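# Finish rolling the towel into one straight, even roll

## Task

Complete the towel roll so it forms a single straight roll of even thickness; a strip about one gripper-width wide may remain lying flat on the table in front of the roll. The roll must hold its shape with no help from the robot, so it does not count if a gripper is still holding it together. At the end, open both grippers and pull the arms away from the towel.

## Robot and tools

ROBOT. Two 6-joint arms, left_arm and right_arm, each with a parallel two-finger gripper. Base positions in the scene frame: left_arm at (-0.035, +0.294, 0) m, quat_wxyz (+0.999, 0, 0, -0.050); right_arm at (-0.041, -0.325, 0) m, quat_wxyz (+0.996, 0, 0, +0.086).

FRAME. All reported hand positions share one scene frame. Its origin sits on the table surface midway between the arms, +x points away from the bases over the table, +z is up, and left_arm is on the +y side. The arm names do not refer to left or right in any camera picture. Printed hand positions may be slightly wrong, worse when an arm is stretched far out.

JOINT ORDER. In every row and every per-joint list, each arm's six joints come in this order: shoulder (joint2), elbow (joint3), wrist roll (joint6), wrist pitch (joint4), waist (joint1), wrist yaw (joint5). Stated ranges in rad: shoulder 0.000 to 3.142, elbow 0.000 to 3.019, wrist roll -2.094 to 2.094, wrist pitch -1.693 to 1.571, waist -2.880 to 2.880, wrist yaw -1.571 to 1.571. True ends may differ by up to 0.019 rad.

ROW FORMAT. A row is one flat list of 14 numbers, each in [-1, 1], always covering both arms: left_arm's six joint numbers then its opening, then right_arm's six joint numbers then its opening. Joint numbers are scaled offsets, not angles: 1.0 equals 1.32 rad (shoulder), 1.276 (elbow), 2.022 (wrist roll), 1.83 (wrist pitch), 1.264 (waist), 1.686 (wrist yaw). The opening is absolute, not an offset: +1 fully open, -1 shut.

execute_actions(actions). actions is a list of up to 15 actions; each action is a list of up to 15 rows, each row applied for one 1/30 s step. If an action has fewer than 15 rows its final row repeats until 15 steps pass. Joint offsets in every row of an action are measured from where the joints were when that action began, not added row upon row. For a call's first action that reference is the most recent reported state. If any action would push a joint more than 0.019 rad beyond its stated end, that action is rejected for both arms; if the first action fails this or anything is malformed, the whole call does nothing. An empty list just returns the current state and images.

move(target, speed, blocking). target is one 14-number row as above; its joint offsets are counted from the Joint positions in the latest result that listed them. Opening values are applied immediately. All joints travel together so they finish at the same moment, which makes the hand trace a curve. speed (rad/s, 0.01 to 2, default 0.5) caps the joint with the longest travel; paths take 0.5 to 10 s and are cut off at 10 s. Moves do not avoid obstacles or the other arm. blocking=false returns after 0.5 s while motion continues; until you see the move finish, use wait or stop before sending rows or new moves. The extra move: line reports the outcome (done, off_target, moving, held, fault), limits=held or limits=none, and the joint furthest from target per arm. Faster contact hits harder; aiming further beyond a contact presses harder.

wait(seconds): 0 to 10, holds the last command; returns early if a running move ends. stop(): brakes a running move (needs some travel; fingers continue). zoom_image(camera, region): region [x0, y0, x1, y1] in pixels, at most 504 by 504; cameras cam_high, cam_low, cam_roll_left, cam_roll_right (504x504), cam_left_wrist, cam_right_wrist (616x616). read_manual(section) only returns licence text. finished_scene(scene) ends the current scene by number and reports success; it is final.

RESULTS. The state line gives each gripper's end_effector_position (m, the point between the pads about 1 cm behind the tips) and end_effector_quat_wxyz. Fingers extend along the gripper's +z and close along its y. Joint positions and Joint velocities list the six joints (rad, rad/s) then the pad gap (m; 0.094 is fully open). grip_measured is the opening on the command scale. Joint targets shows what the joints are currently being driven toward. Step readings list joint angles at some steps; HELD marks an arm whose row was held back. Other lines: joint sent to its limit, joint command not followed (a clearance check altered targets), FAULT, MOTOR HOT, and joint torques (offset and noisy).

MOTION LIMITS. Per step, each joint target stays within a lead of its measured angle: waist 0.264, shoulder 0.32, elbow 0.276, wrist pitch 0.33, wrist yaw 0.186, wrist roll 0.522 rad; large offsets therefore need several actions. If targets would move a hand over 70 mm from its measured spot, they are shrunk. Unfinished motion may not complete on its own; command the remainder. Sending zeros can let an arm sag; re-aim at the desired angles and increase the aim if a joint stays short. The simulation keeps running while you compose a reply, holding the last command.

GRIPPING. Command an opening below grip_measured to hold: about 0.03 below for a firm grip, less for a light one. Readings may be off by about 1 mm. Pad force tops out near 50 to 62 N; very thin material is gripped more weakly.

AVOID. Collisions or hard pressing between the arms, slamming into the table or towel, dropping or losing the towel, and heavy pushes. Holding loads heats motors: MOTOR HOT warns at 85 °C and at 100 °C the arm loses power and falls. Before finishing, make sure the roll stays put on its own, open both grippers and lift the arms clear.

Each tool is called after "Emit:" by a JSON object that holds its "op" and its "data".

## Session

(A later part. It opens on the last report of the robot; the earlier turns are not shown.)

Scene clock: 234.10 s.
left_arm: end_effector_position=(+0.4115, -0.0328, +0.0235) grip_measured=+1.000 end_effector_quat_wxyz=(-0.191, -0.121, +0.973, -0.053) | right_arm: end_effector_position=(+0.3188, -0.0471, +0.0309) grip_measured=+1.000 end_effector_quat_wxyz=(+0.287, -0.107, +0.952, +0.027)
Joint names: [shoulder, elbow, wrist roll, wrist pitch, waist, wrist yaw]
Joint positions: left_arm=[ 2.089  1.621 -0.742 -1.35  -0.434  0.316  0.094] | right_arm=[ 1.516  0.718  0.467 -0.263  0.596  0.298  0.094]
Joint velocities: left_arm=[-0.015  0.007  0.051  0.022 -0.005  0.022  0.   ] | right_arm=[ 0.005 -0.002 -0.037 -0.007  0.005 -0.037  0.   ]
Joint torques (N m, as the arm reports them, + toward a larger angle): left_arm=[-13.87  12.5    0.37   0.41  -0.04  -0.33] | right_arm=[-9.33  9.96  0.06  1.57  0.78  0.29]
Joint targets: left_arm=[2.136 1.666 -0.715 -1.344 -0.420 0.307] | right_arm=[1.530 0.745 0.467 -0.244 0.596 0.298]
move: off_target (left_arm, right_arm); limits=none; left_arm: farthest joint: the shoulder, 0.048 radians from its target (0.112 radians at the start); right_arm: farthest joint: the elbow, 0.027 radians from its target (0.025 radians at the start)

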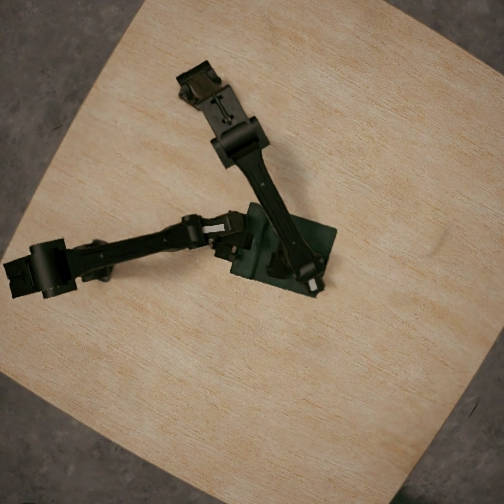

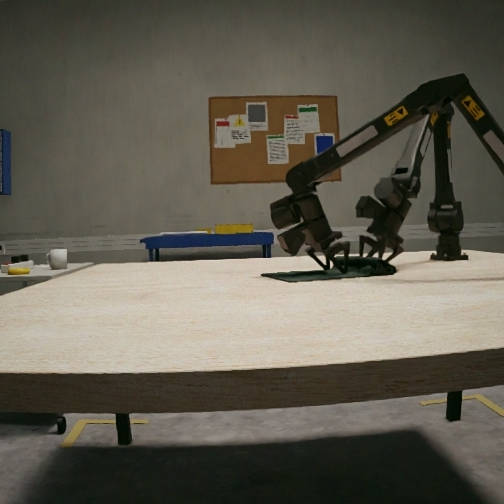

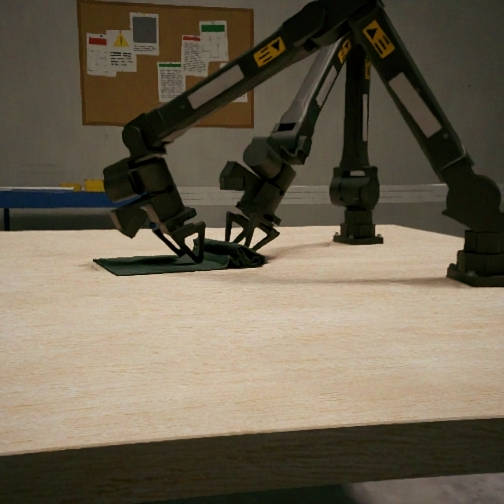

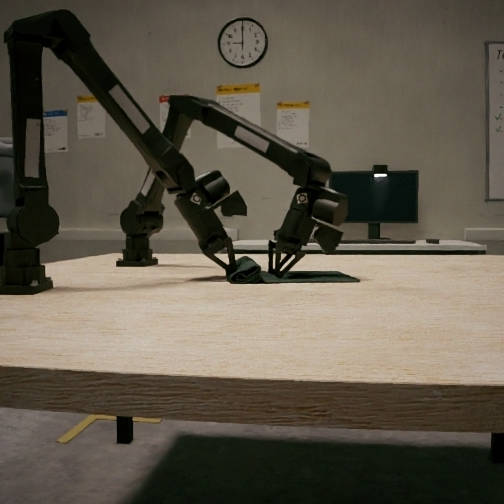

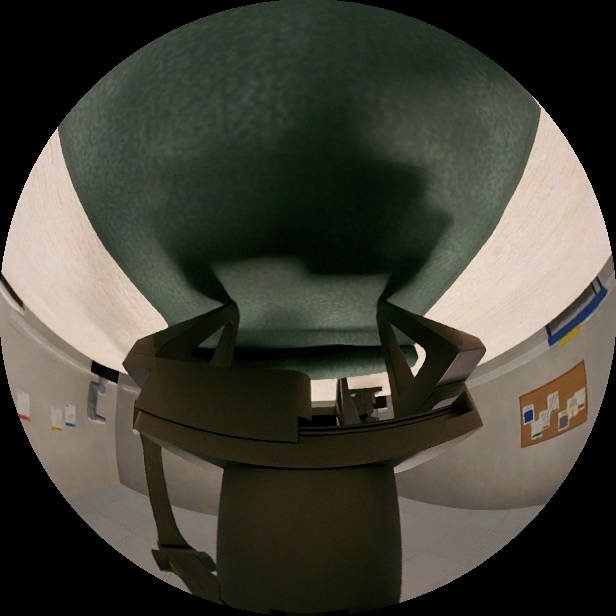

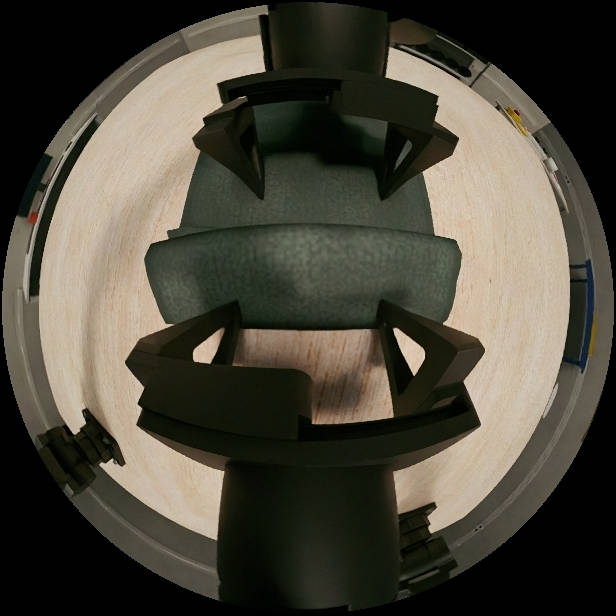

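Emit:
{"op": "move", "data": {"target": [0.035,0,0,0.01,0,0,1,-0.12,0.04,0,-0.09,0.026,0.01,1], "speed": 0.3}}

Emit:
{"op": "move", "data": {"target": [0.035,0,0,0.01,0,0,1,0,0.03,-0.77,0,0,0,0.5], "speed": 1.2}}

Emit:
{"op": "zoom_image", "data": {"camera": "cam_roll_right", "region": [165, 180, 325, 295]}}

Scene clock: 255.23 s.
left_arm: end_effector_position=(+0.4112, -0.0332, +0.0234) grip_measured=+1.000 end_effector_quat_wxyz=(-0.192, -0.123, +0.972, -0.053) | right_arm: end_effector_position=(+0.3015, -0.0517, +0.0798) grip_measured=+1.000 end_effector_quat_wxyz=(+0.292, -0.117, +0.949, +0.026)
Joint names: [shoulder, elbow, wrist roll, wrist pitch, waist, wrist yaw]
Joint positions: left_arm=[ 2.089  1.621 -0.746 -1.35  -0.434  0.319  0.094] | right_arm=[ 1.368  0.727  0.467 -0.415  0.622  0.313  0.094]
Joint velocities: left_arm=[-0.005 -0.002 -0.007 -0.002  0.015  0.051  0.   ] | right_arm=[-0.015  0.002 -0.037 -0.012  0.005  0.022  0.   ]
Joint torques (N m, as the arm reports them, + toward a larger angle): left_arm=[-14.56   8.57   0.14   0.91  -1.06   0.  ] | right_arm=[-10.18  12.34   0.07   0.18   1.26   0.38]
Joint targets: left_arm=[2.135 1.621 -0.743 -1.332 -0.434 0.316] | right_arm=[1.357 0.769 0.467 -0.427 0.629 0.315]
move: off_target (left_arm, right_arm); limits=none; left_arm: farthest joint: the shoulder, 0.046 radians from its target (0.047 radians at the start); right_arm: farthest joint: the elbow, 0.042 radians from its target (0.051 radians at the start)

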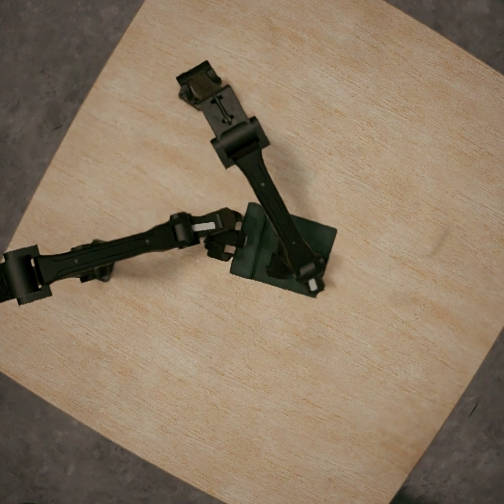

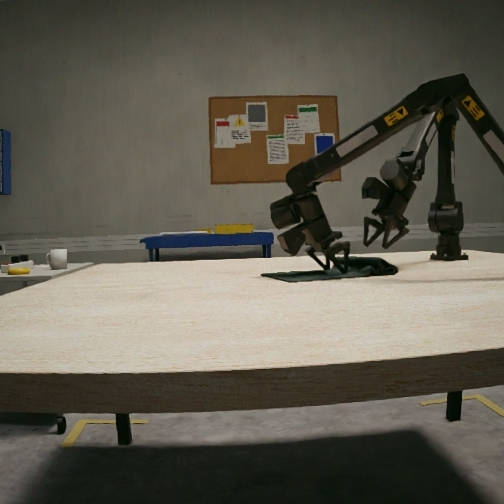

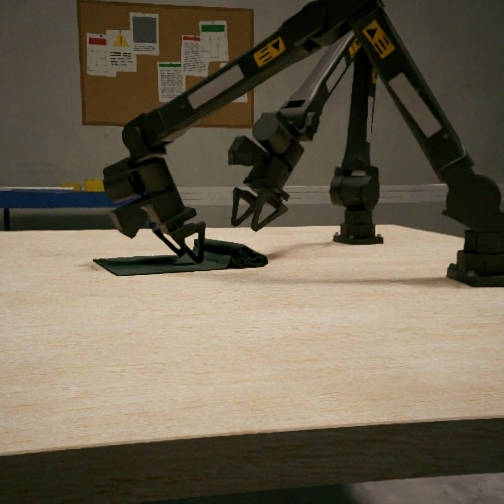

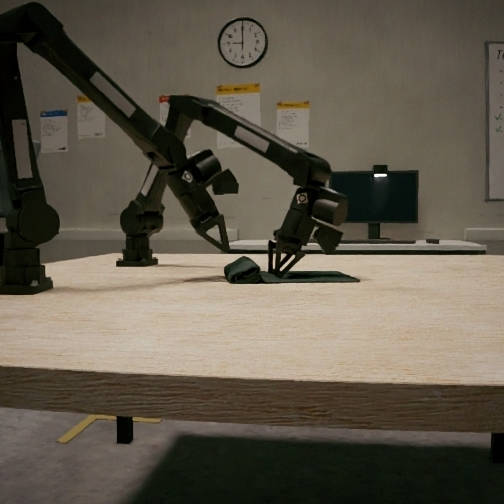

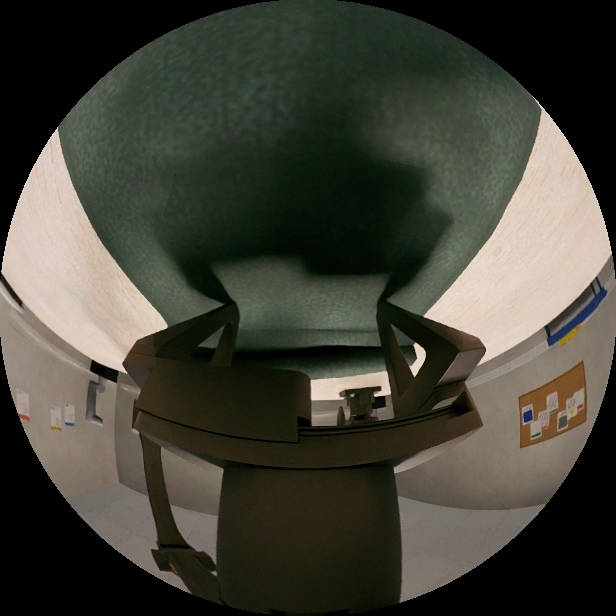

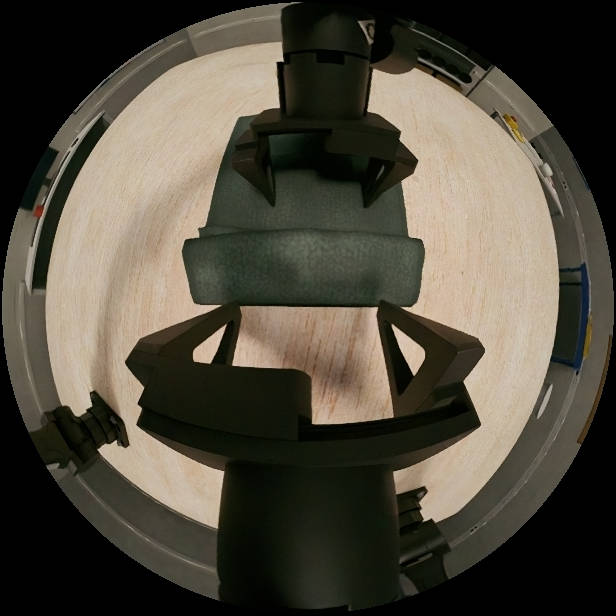

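Scene clock: 257.53 s.
left_arm: end_effector_position=(+0.4112, -0.0333, +0.0235) grip_measured=+1.000 end_effector_quat_wxyz=(-0.192, -0.124, +0.972, -0.054) | right_arm: end_effector_position=(+0.3006, -0.0525, +0.0786) grip_measured=+0.502 end_effector_quat_wxyz=(-0.227, +0.745, -0.600, +0.184)
Joint names: [shoulder, elbow, wrist roll, wrist pitch, waist, wrist yaw]
Joint positions: left_arm=[ 2.089  1.621 -0.748 -1.35  -0.434  0.32   0.094] | right_arm=[ 1.368  0.724 -1.073 -0.415  0.622  0.313  0.071]
Joint velocities: left_arm=[-0.015 -0.037  0.051 -0.007 -0.015  0.037  0.   ] | right_arm=[-0.015  0.007 -0.022 -0.012 -0.005  0.022 -0.   ]
Joint torques (N m, as the arm reports them, + toward a larger angle): left_arm=[-13.9    8.61   0.12   0.84  -1.27   0.06] | right_arm=[-9.13 12.19 -0.02  0.77  0.59  0.18]
Joint targets: left_arm=[2.135 1.621 -0.746 -1.332 -0.434 0.319] | right_arm=[1.368 0.765 -1.090 -0.415 0.622 0.313]
move: off_target (left_arm, right_arm); limits=none; left_arm: farthest joint: the shoulder, 0.046 radians from its target (0.046 radians at the start); right_arm: farthest joint: the elbow, 0.041 radians from its target (0.039 radians at the start)

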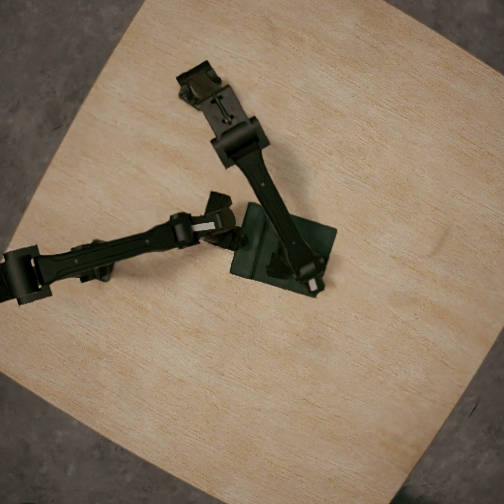

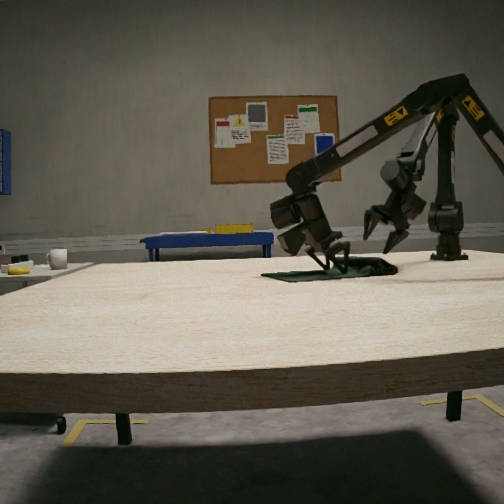

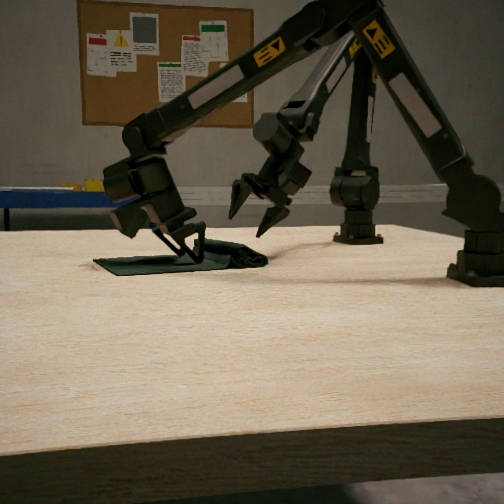

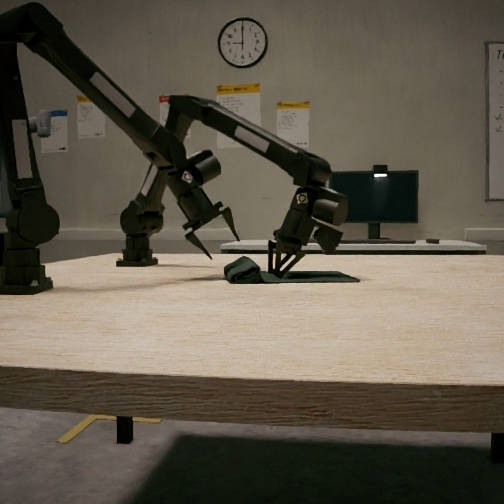

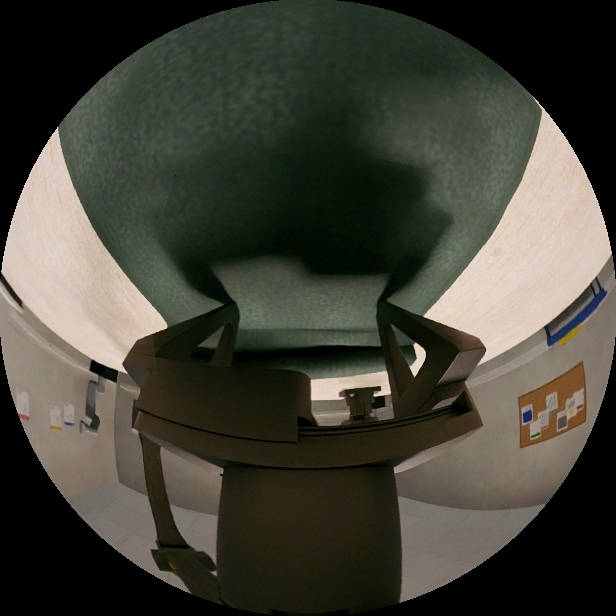

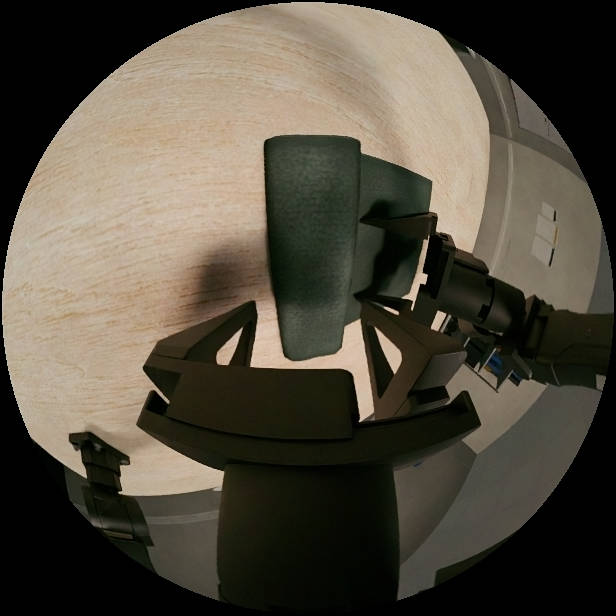

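Region (165, 180, 325, 295) of cam_roll_right's 504x504 image, scaled by 3.150, with more detail than that image has; it fills the top 362 rows of this view, and the rest is white.

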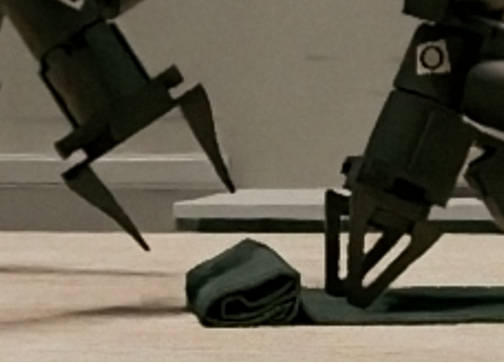

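Emit:
{"op": "move", "data": {"target": [0.035,0,0,0.01,0,0,1,0.148,0.05,-0.033,0.108,-0.044,-0.015,0.5], "speed": 0.15}}

Emit:
{"op": "zoom_image", "data": {"camera": "cam_roll_right", "region": [165, 180, 325, 295]}}

Scene clock: 264.73 s.
left_arm: end_effector_position=(+0.4111, -0.0333, +0.0235) grip_measured=+1.000 end_effector_quat_wxyz=(-0.192, -0.125, +0.972, -0.054) | right_arm: end_effector_position=(+0.3393, -0.0394, +0.0367) grip_measured=+0.501 end_effector_quat_wxyz=(-0.237, +0.743, -0.597, +0.187)
Joint names: [shoulder, elbow, wrist roll, wrist pitch, waist, wrist yaw]
Joint positions: left_arm=[ 2.089  1.621 -0.75  -1.35  -0.434  0.32   0.094] | right_arm=[ 1.543  0.756 -1.122 -0.236  0.575  0.29   0.071]
Joint velocities: left_arm=[-0.005  0.002 -0.066  0.002 -0.005  0.022  0.   ] | right_arm=[-0.024  0.007 -0.037 -0.012 -0.005 -0.007 -0.001]
Joint torques (N m, as the arm reports them, + toward a larger angle): left_arm=[-13.98   8.58   0.11   0.9   -1.3    0.09] | right_arm=[-9.15 10.61 -0.04  1.62 -0.15  0.03]
Joint targets: left_arm=[2.135 1.621 -0.748 -1.332 -0.434 0.320] | right_arm=[1.563 0.788 -1.139 -0.218 0.566 0.288]
move: off_target (left_arm, right_arm); limits=none; left_arm: farthest joint: the shoulder, 0.046 radians from its target (0.046 radians at the start); right_arm: farthest joint: the elbow, 0.032 radians from its target (0.064 radians at the start)

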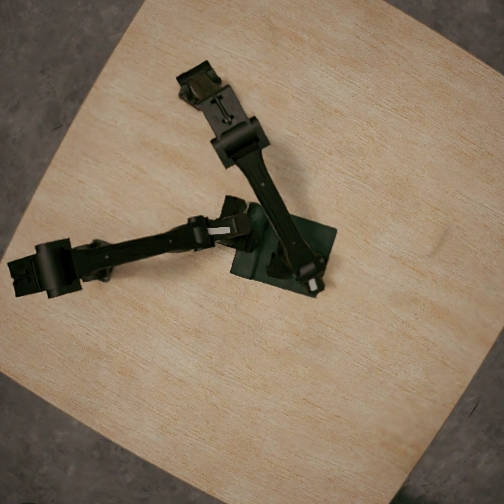

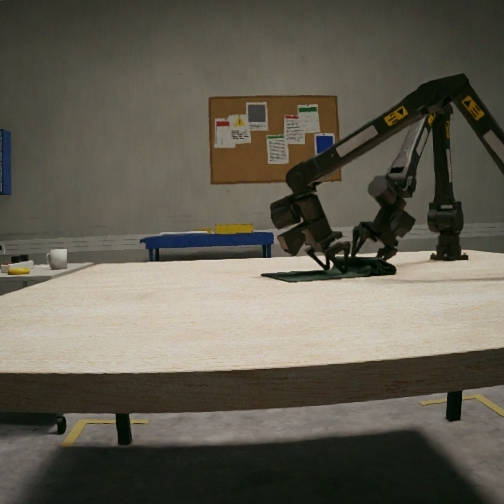

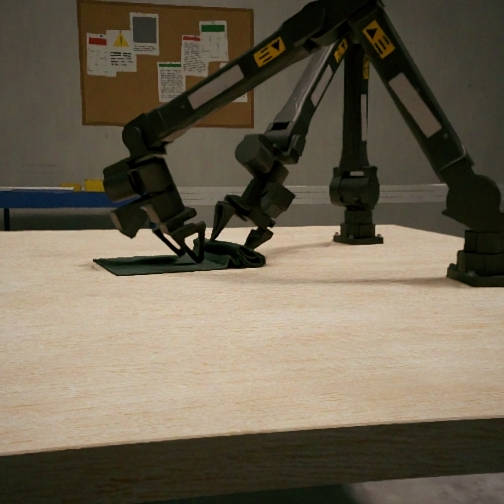

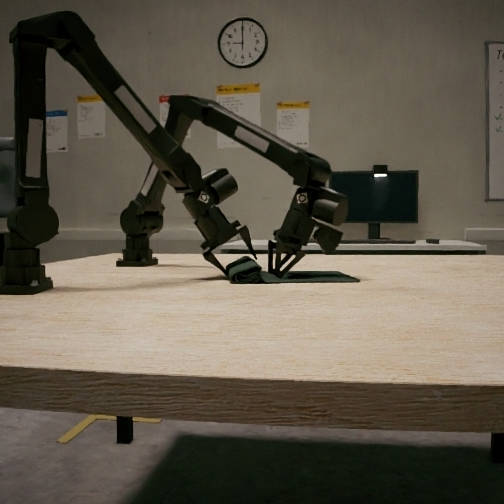

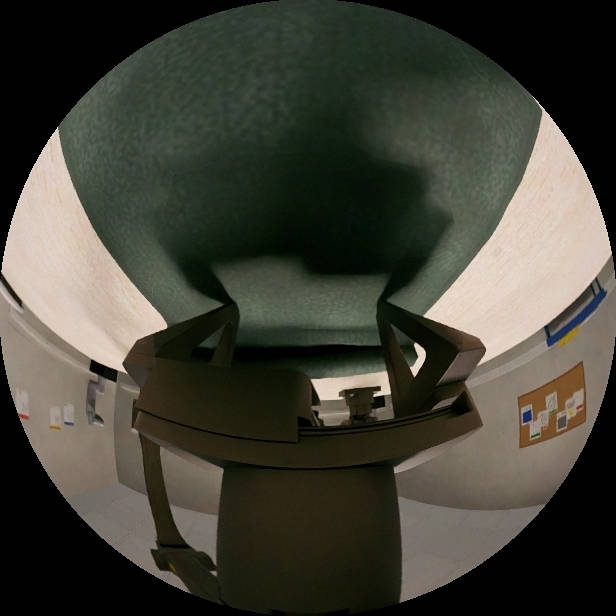

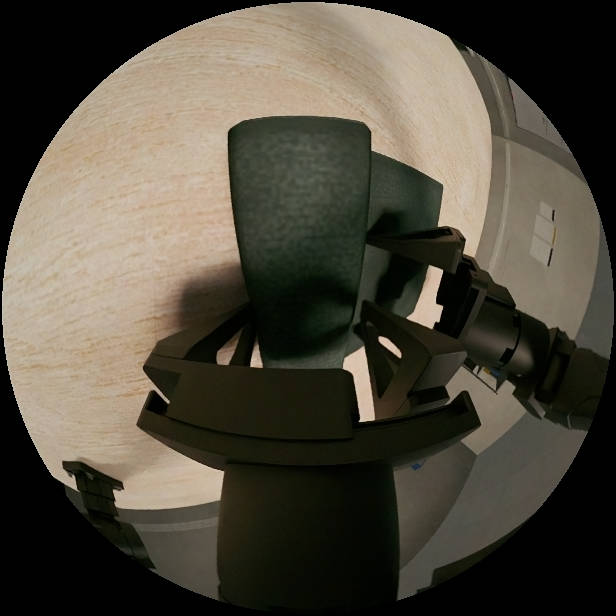

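Region (165, 180, 325, 295) of cam_roll_right's 504x504 image, scaled by 3.150, with more detail than that image has; it fills the top 362 rows of this view, and the rest is white.

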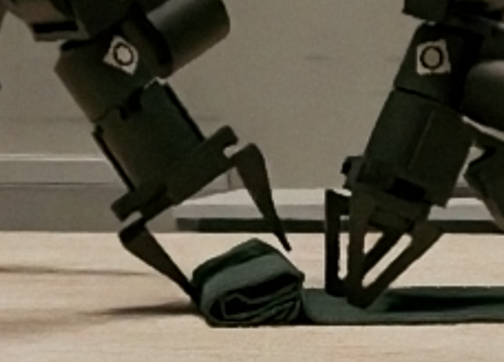

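Emit:
{"op": "move", "data": {"target": [0.035,0,0,0.01,0,0,1,0.06,0.035,0,0.035,-0.018,0,0.25], "speed": 0.08}}

Emit:
{"op": "zoom_image", "data": {"camera": "cam_roll_right", "region": [185, 210, 305, 295]}}

Scene clock: 271.10 s.
left_arm: end_effector_position=(+0.4111, -0.0334, +0.0235) grip_measured=+1.000 end_effector_quat_wxyz=(-0.193, -0.125, +0.972, -0.054) | right_arm: end_effector_position=(+0.3568, -0.0324, +0.0339) grip_measured=+0.251 end_effector_quat_wxyz=(-0.252, +0.734, -0.601, +0.192)
Joint names: [shoulder, elbow, wrist roll, wrist pitch, waist, wrist yaw]
Joint positions: left_arm=[ 2.089  1.621 -0.75  -1.35  -0.434  0.32   0.094] | right_arm=[ 1.585  0.78  -1.122 -0.183  0.562  0.292  0.059]
Joint velocities: left_arm=[-0.005 -0.007  0.022 -0.032 -0.015  0.007  0.   ] | right_arm=[-0.005  0.012  0.007 -0.007  0.005 -0.066 -0.001]
Joint torques (N m, as the arm reports them, + toward a larger angle): left_arm=[-14.2    8.72   0.13   0.78  -1.13   0.07] | right_arm=[-8.43  9.43  0.15  1.46 -0.03  0.06]
Joint targets: left_arm=[2.135 1.621 -0.749 -1.332 -0.434 0.320] | right_arm=[1.622 0.800 -1.122 -0.172 0.552 0.291]
move: off_target (left_arm, right_arm); limits=none; left_arm: farthest joint: the shoulder, 0.046 radians from its target (0.046 radians at the start); right_arm: farthest joint: the shoulder, 0.038 radians from its target (0.080 radians at the start)

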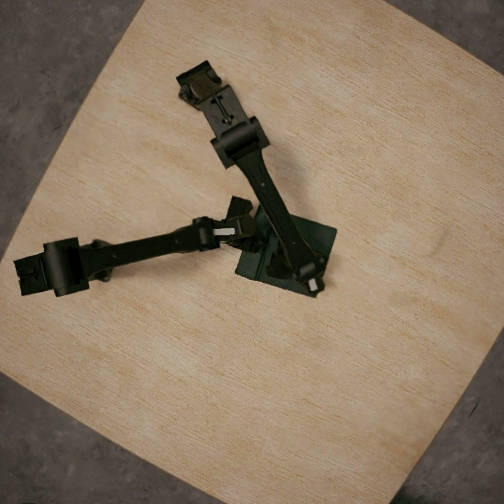

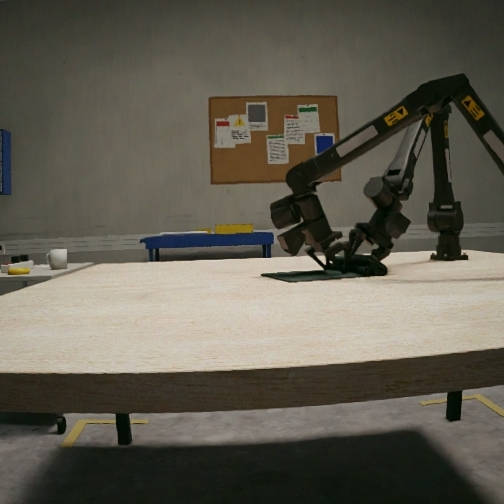

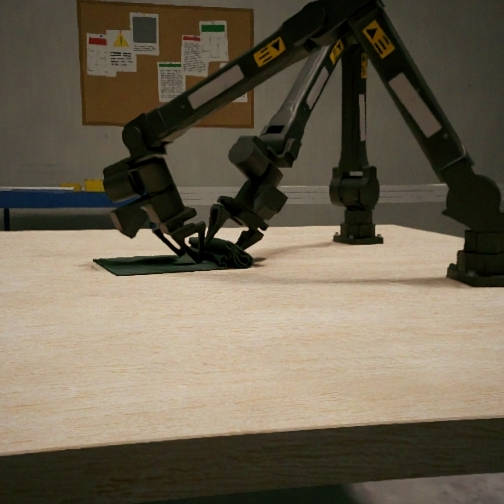

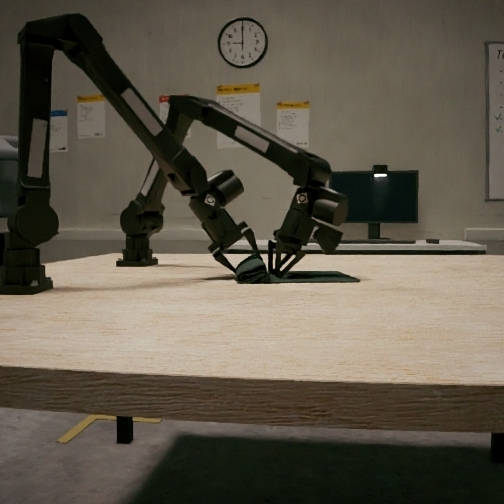

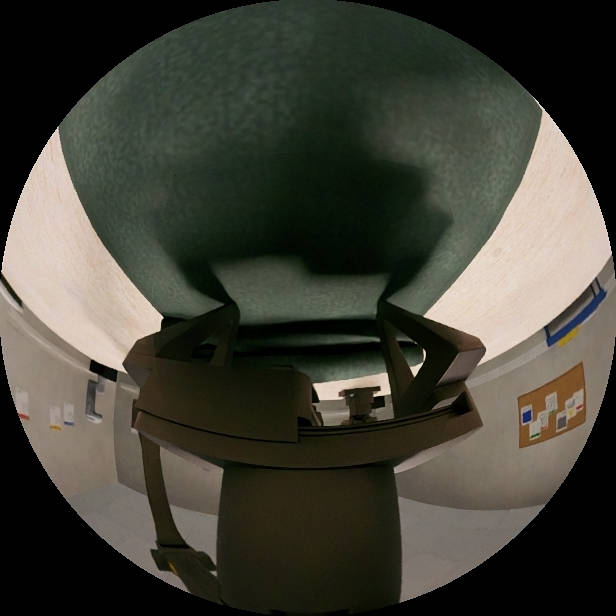

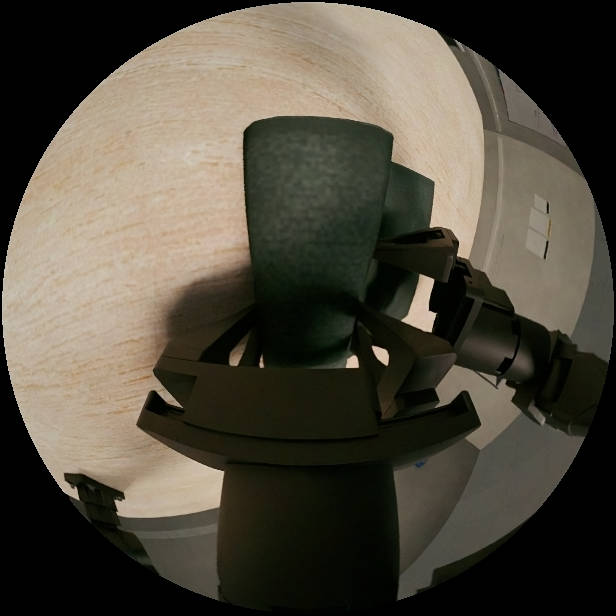

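Region (185, 210, 305, 295) of cam_roll_right's 504x504 image, scaled by 4.200, with more detail than that image has; it fills the top 357 rows of this view, and the rest is white.

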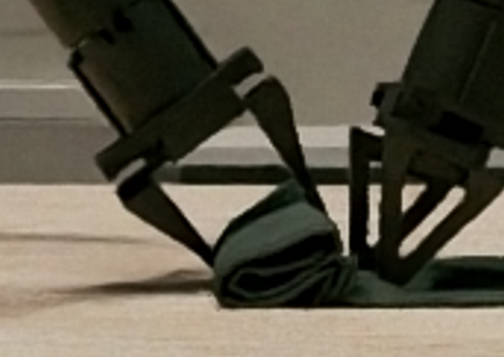

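Emit:
{"op": "move", "data": {"target": [0.035,0,0,0.01,0,0,1,0.05,0.005,0,0.02,0,0,-0.5], "speed": 0.08}}

Emit:
{"op": "zoom_image", "data": {"camera": "cam_roll_right", "region": [185, 210, 305, 295]}}

Scene clock: 280.33 s.
left_arm: end_effector_position=(+0.4111, -0.0334, +0.0235) grip_measured=+1.000 end_effector_quat_wxyz=(-0.193, -0.125, +0.972, -0.054) | right_arm: end_effector_position=(+0.3599, -0.0313, +0.0316) grip_measured=-0.491 end_effector_quat_wxyz=(-0.258, +0.731, -0.601, +0.196)
Joint names: [shoulder, elbow, wrist roll, wrist pitch, waist, wrist yaw]
Joint positions: left_arm=[ 2.089  1.621 -0.751 -1.35  -0.434  0.32   0.094] | right_arm=[ 1.596  0.779 -1.122 -0.157  0.562  0.3    0.024]
Joint velocities: left_arm=[-0.015  0.007  0.081  0.012  0.005 -0.022  0.   ] | right_arm=[-0.005 -0.012  0.022  0.012 -0.015 -0.066  0.   ]
Joint torques (N m, as the arm reports them, + toward a larger angle): left_arm=[-14.2    8.57   0.12   1.01  -1.43   0.13] | right_arm=[-7.09  8.35  0.14  1.3   0.64 -0.22]
Joint targets: left_arm=[2.135 1.621 -0.751 -1.332 -0.434 0.320] | right_arm=[1.651 0.787 -1.122 -0.147 0.562 0.292]
move: off_target (left_arm, right_arm); limits=none; left_arm: farthest joint: the shoulder, 0.046 radians from its target (0.046 radians at the start); right_arm: farthest joint: the shoulder, 0.055 radians from its target (0.066 radians at the start)

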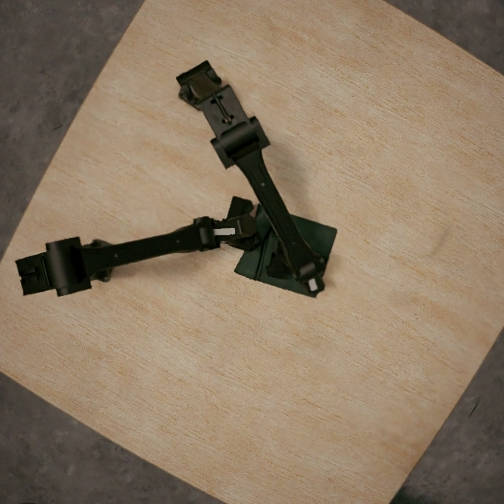

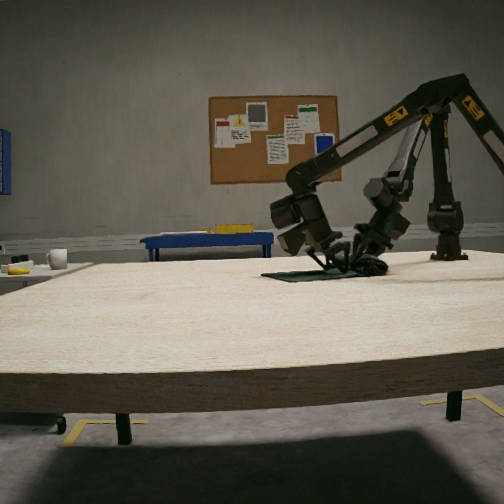

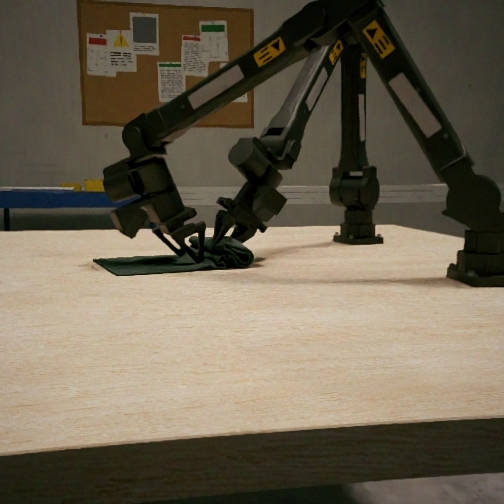

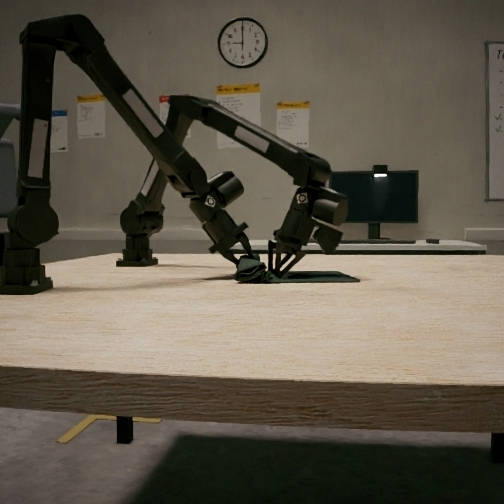

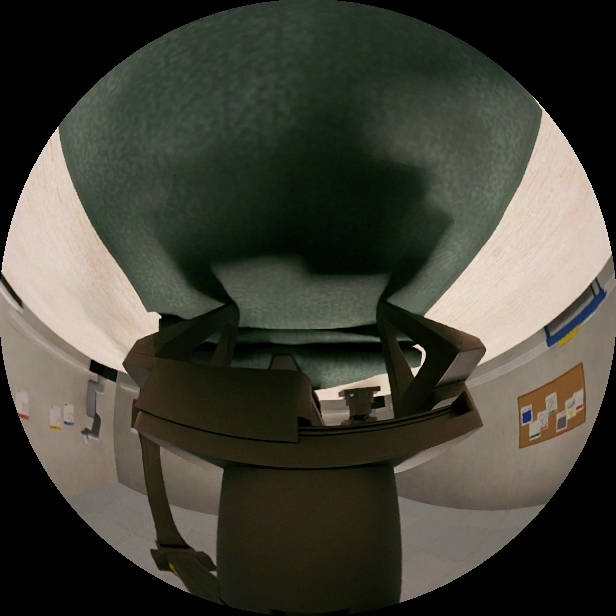

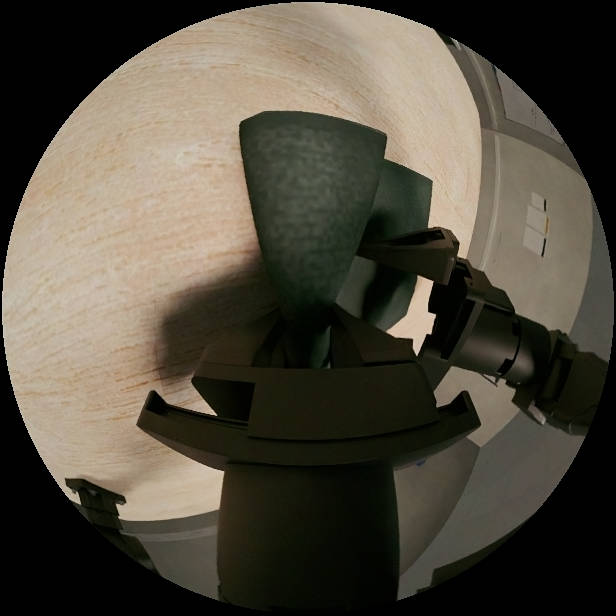

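Region (185, 210, 305, 295) of cam_roll_right's 504x504 image, scaled by 4.200, with more detail than that image has; it fills the top 357 rows of this view, and the rest is white.

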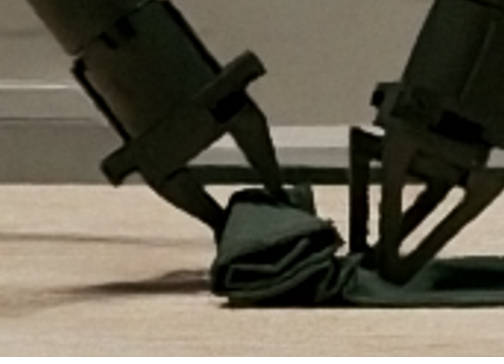

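Emit:
{"op": "move", "data": {"target": [0.04,-0.01,0,0.01,0,0,1,-0.125,-0.11,0.04,-0.055,0.08,0.018,-0.6], "speed": 0.08}}

Emit:
{"op": "zoom_image", "data": {"camera": "cam_roll_right", "region": [185, 210, 305, 295]}}

Scene clock: 287.03 s.
left_arm: end_effector_position=(+0.4108, -0.0338, +0.0231) grip_measured=+1.000 end_effector_quat_wxyz=(-0.194, -0.129, +0.971, -0.054) | right_arm: end_effector_position=(+0.2903, -0.0486, +0.0354) grip_measured=-0.586 end_effector_quat_wxyz=(-0.238, +0.745, -0.595, +0.188)
Joint names: [shoulder, elbow, wrist roll, wrist pitch, waist, wrist yaw]
Joint positions: left_arm=[ 2.09   1.621 -0.757 -1.35  -0.434  0.323  0.094] | right_arm=[ 1.449  0.645 -1.059 -0.236  0.652  0.33   0.019]
Joint velocities: left_arm=[ 0.005 -0.007  0.037 -0.022 -0.005 -0.007  0.   ] | right_arm=[-0.015 -0.007  0.051 -0.022 -0.015 -0.022 -0.001]
Joint torques (N m, as the arm reports them, + toward a larger angle): left_arm=[-13.79   7.56   0.18   0.71  -1.12  -0.02] | right_arm=[-10.91   7.08   0.31  -0.28   1.66   0.21]
Joint targets: left_arm=[2.142 1.608 -0.751 -1.332 -0.434 0.320] | right_arm=[1.431 0.638 -1.041 -0.257 0.663 0.331]
move: off_target (left_arm, right_arm); limits=none; left_arm: farthest joint: the shoulder, 0.052 radians from its target (0.053 radians at the start); right_arm: farthest joint: the wrist pitch, 0.022 radians from its target (0.101 radians at the start)

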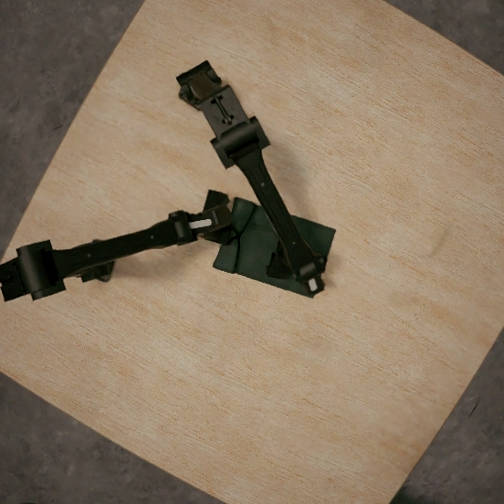

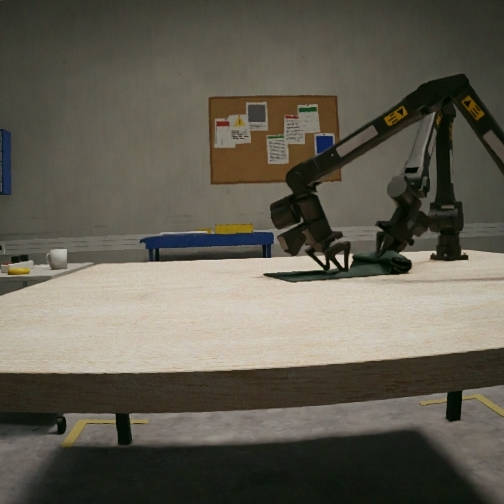

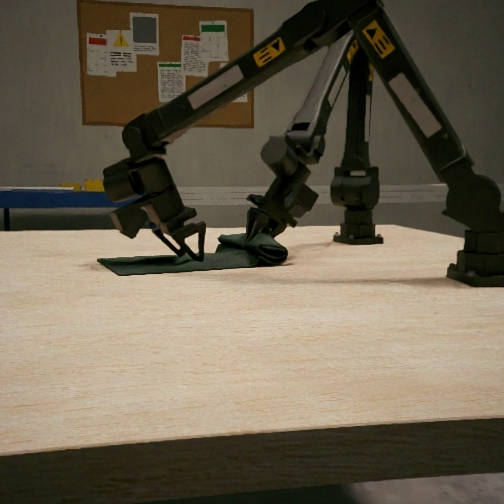

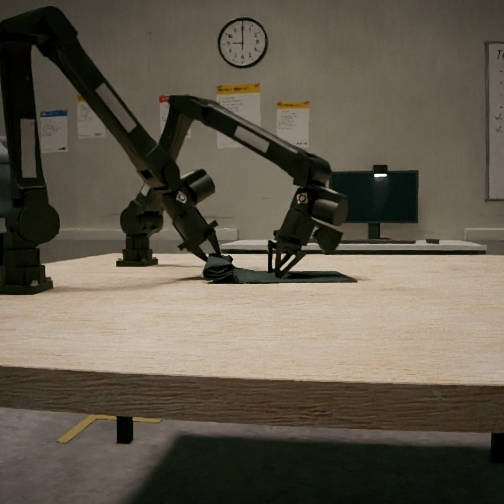

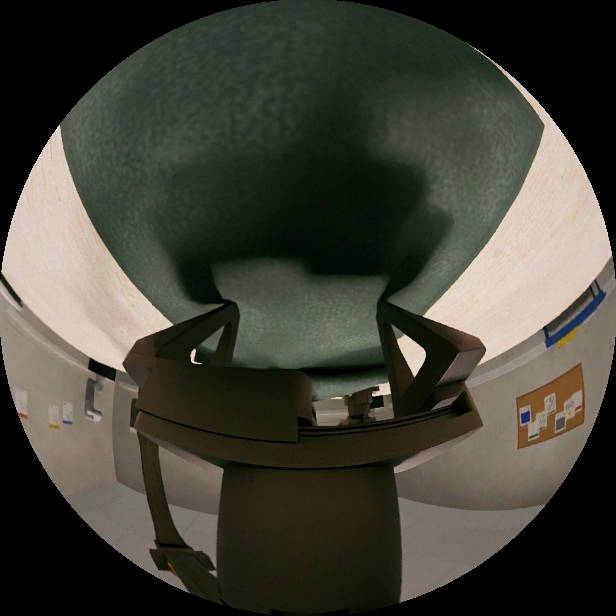

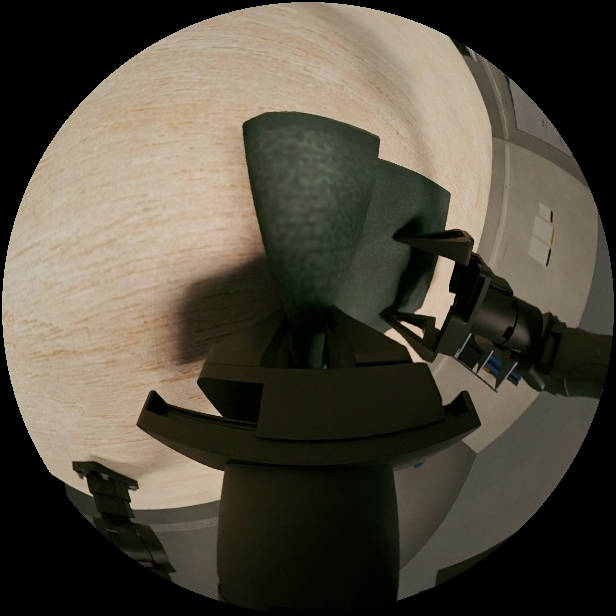

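Region (185, 210, 305, 295) of cam_roll_right's 504x504 image, scaled by 4.200, with more detail than that image has; it fills the top 357 rows of this view, and the rest is white.

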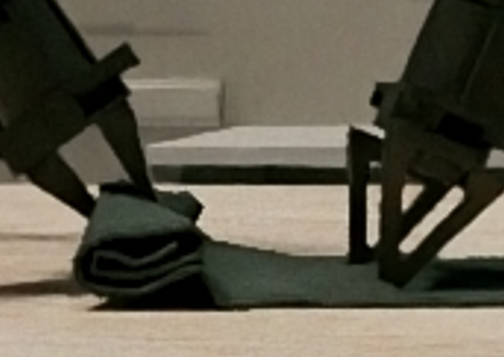

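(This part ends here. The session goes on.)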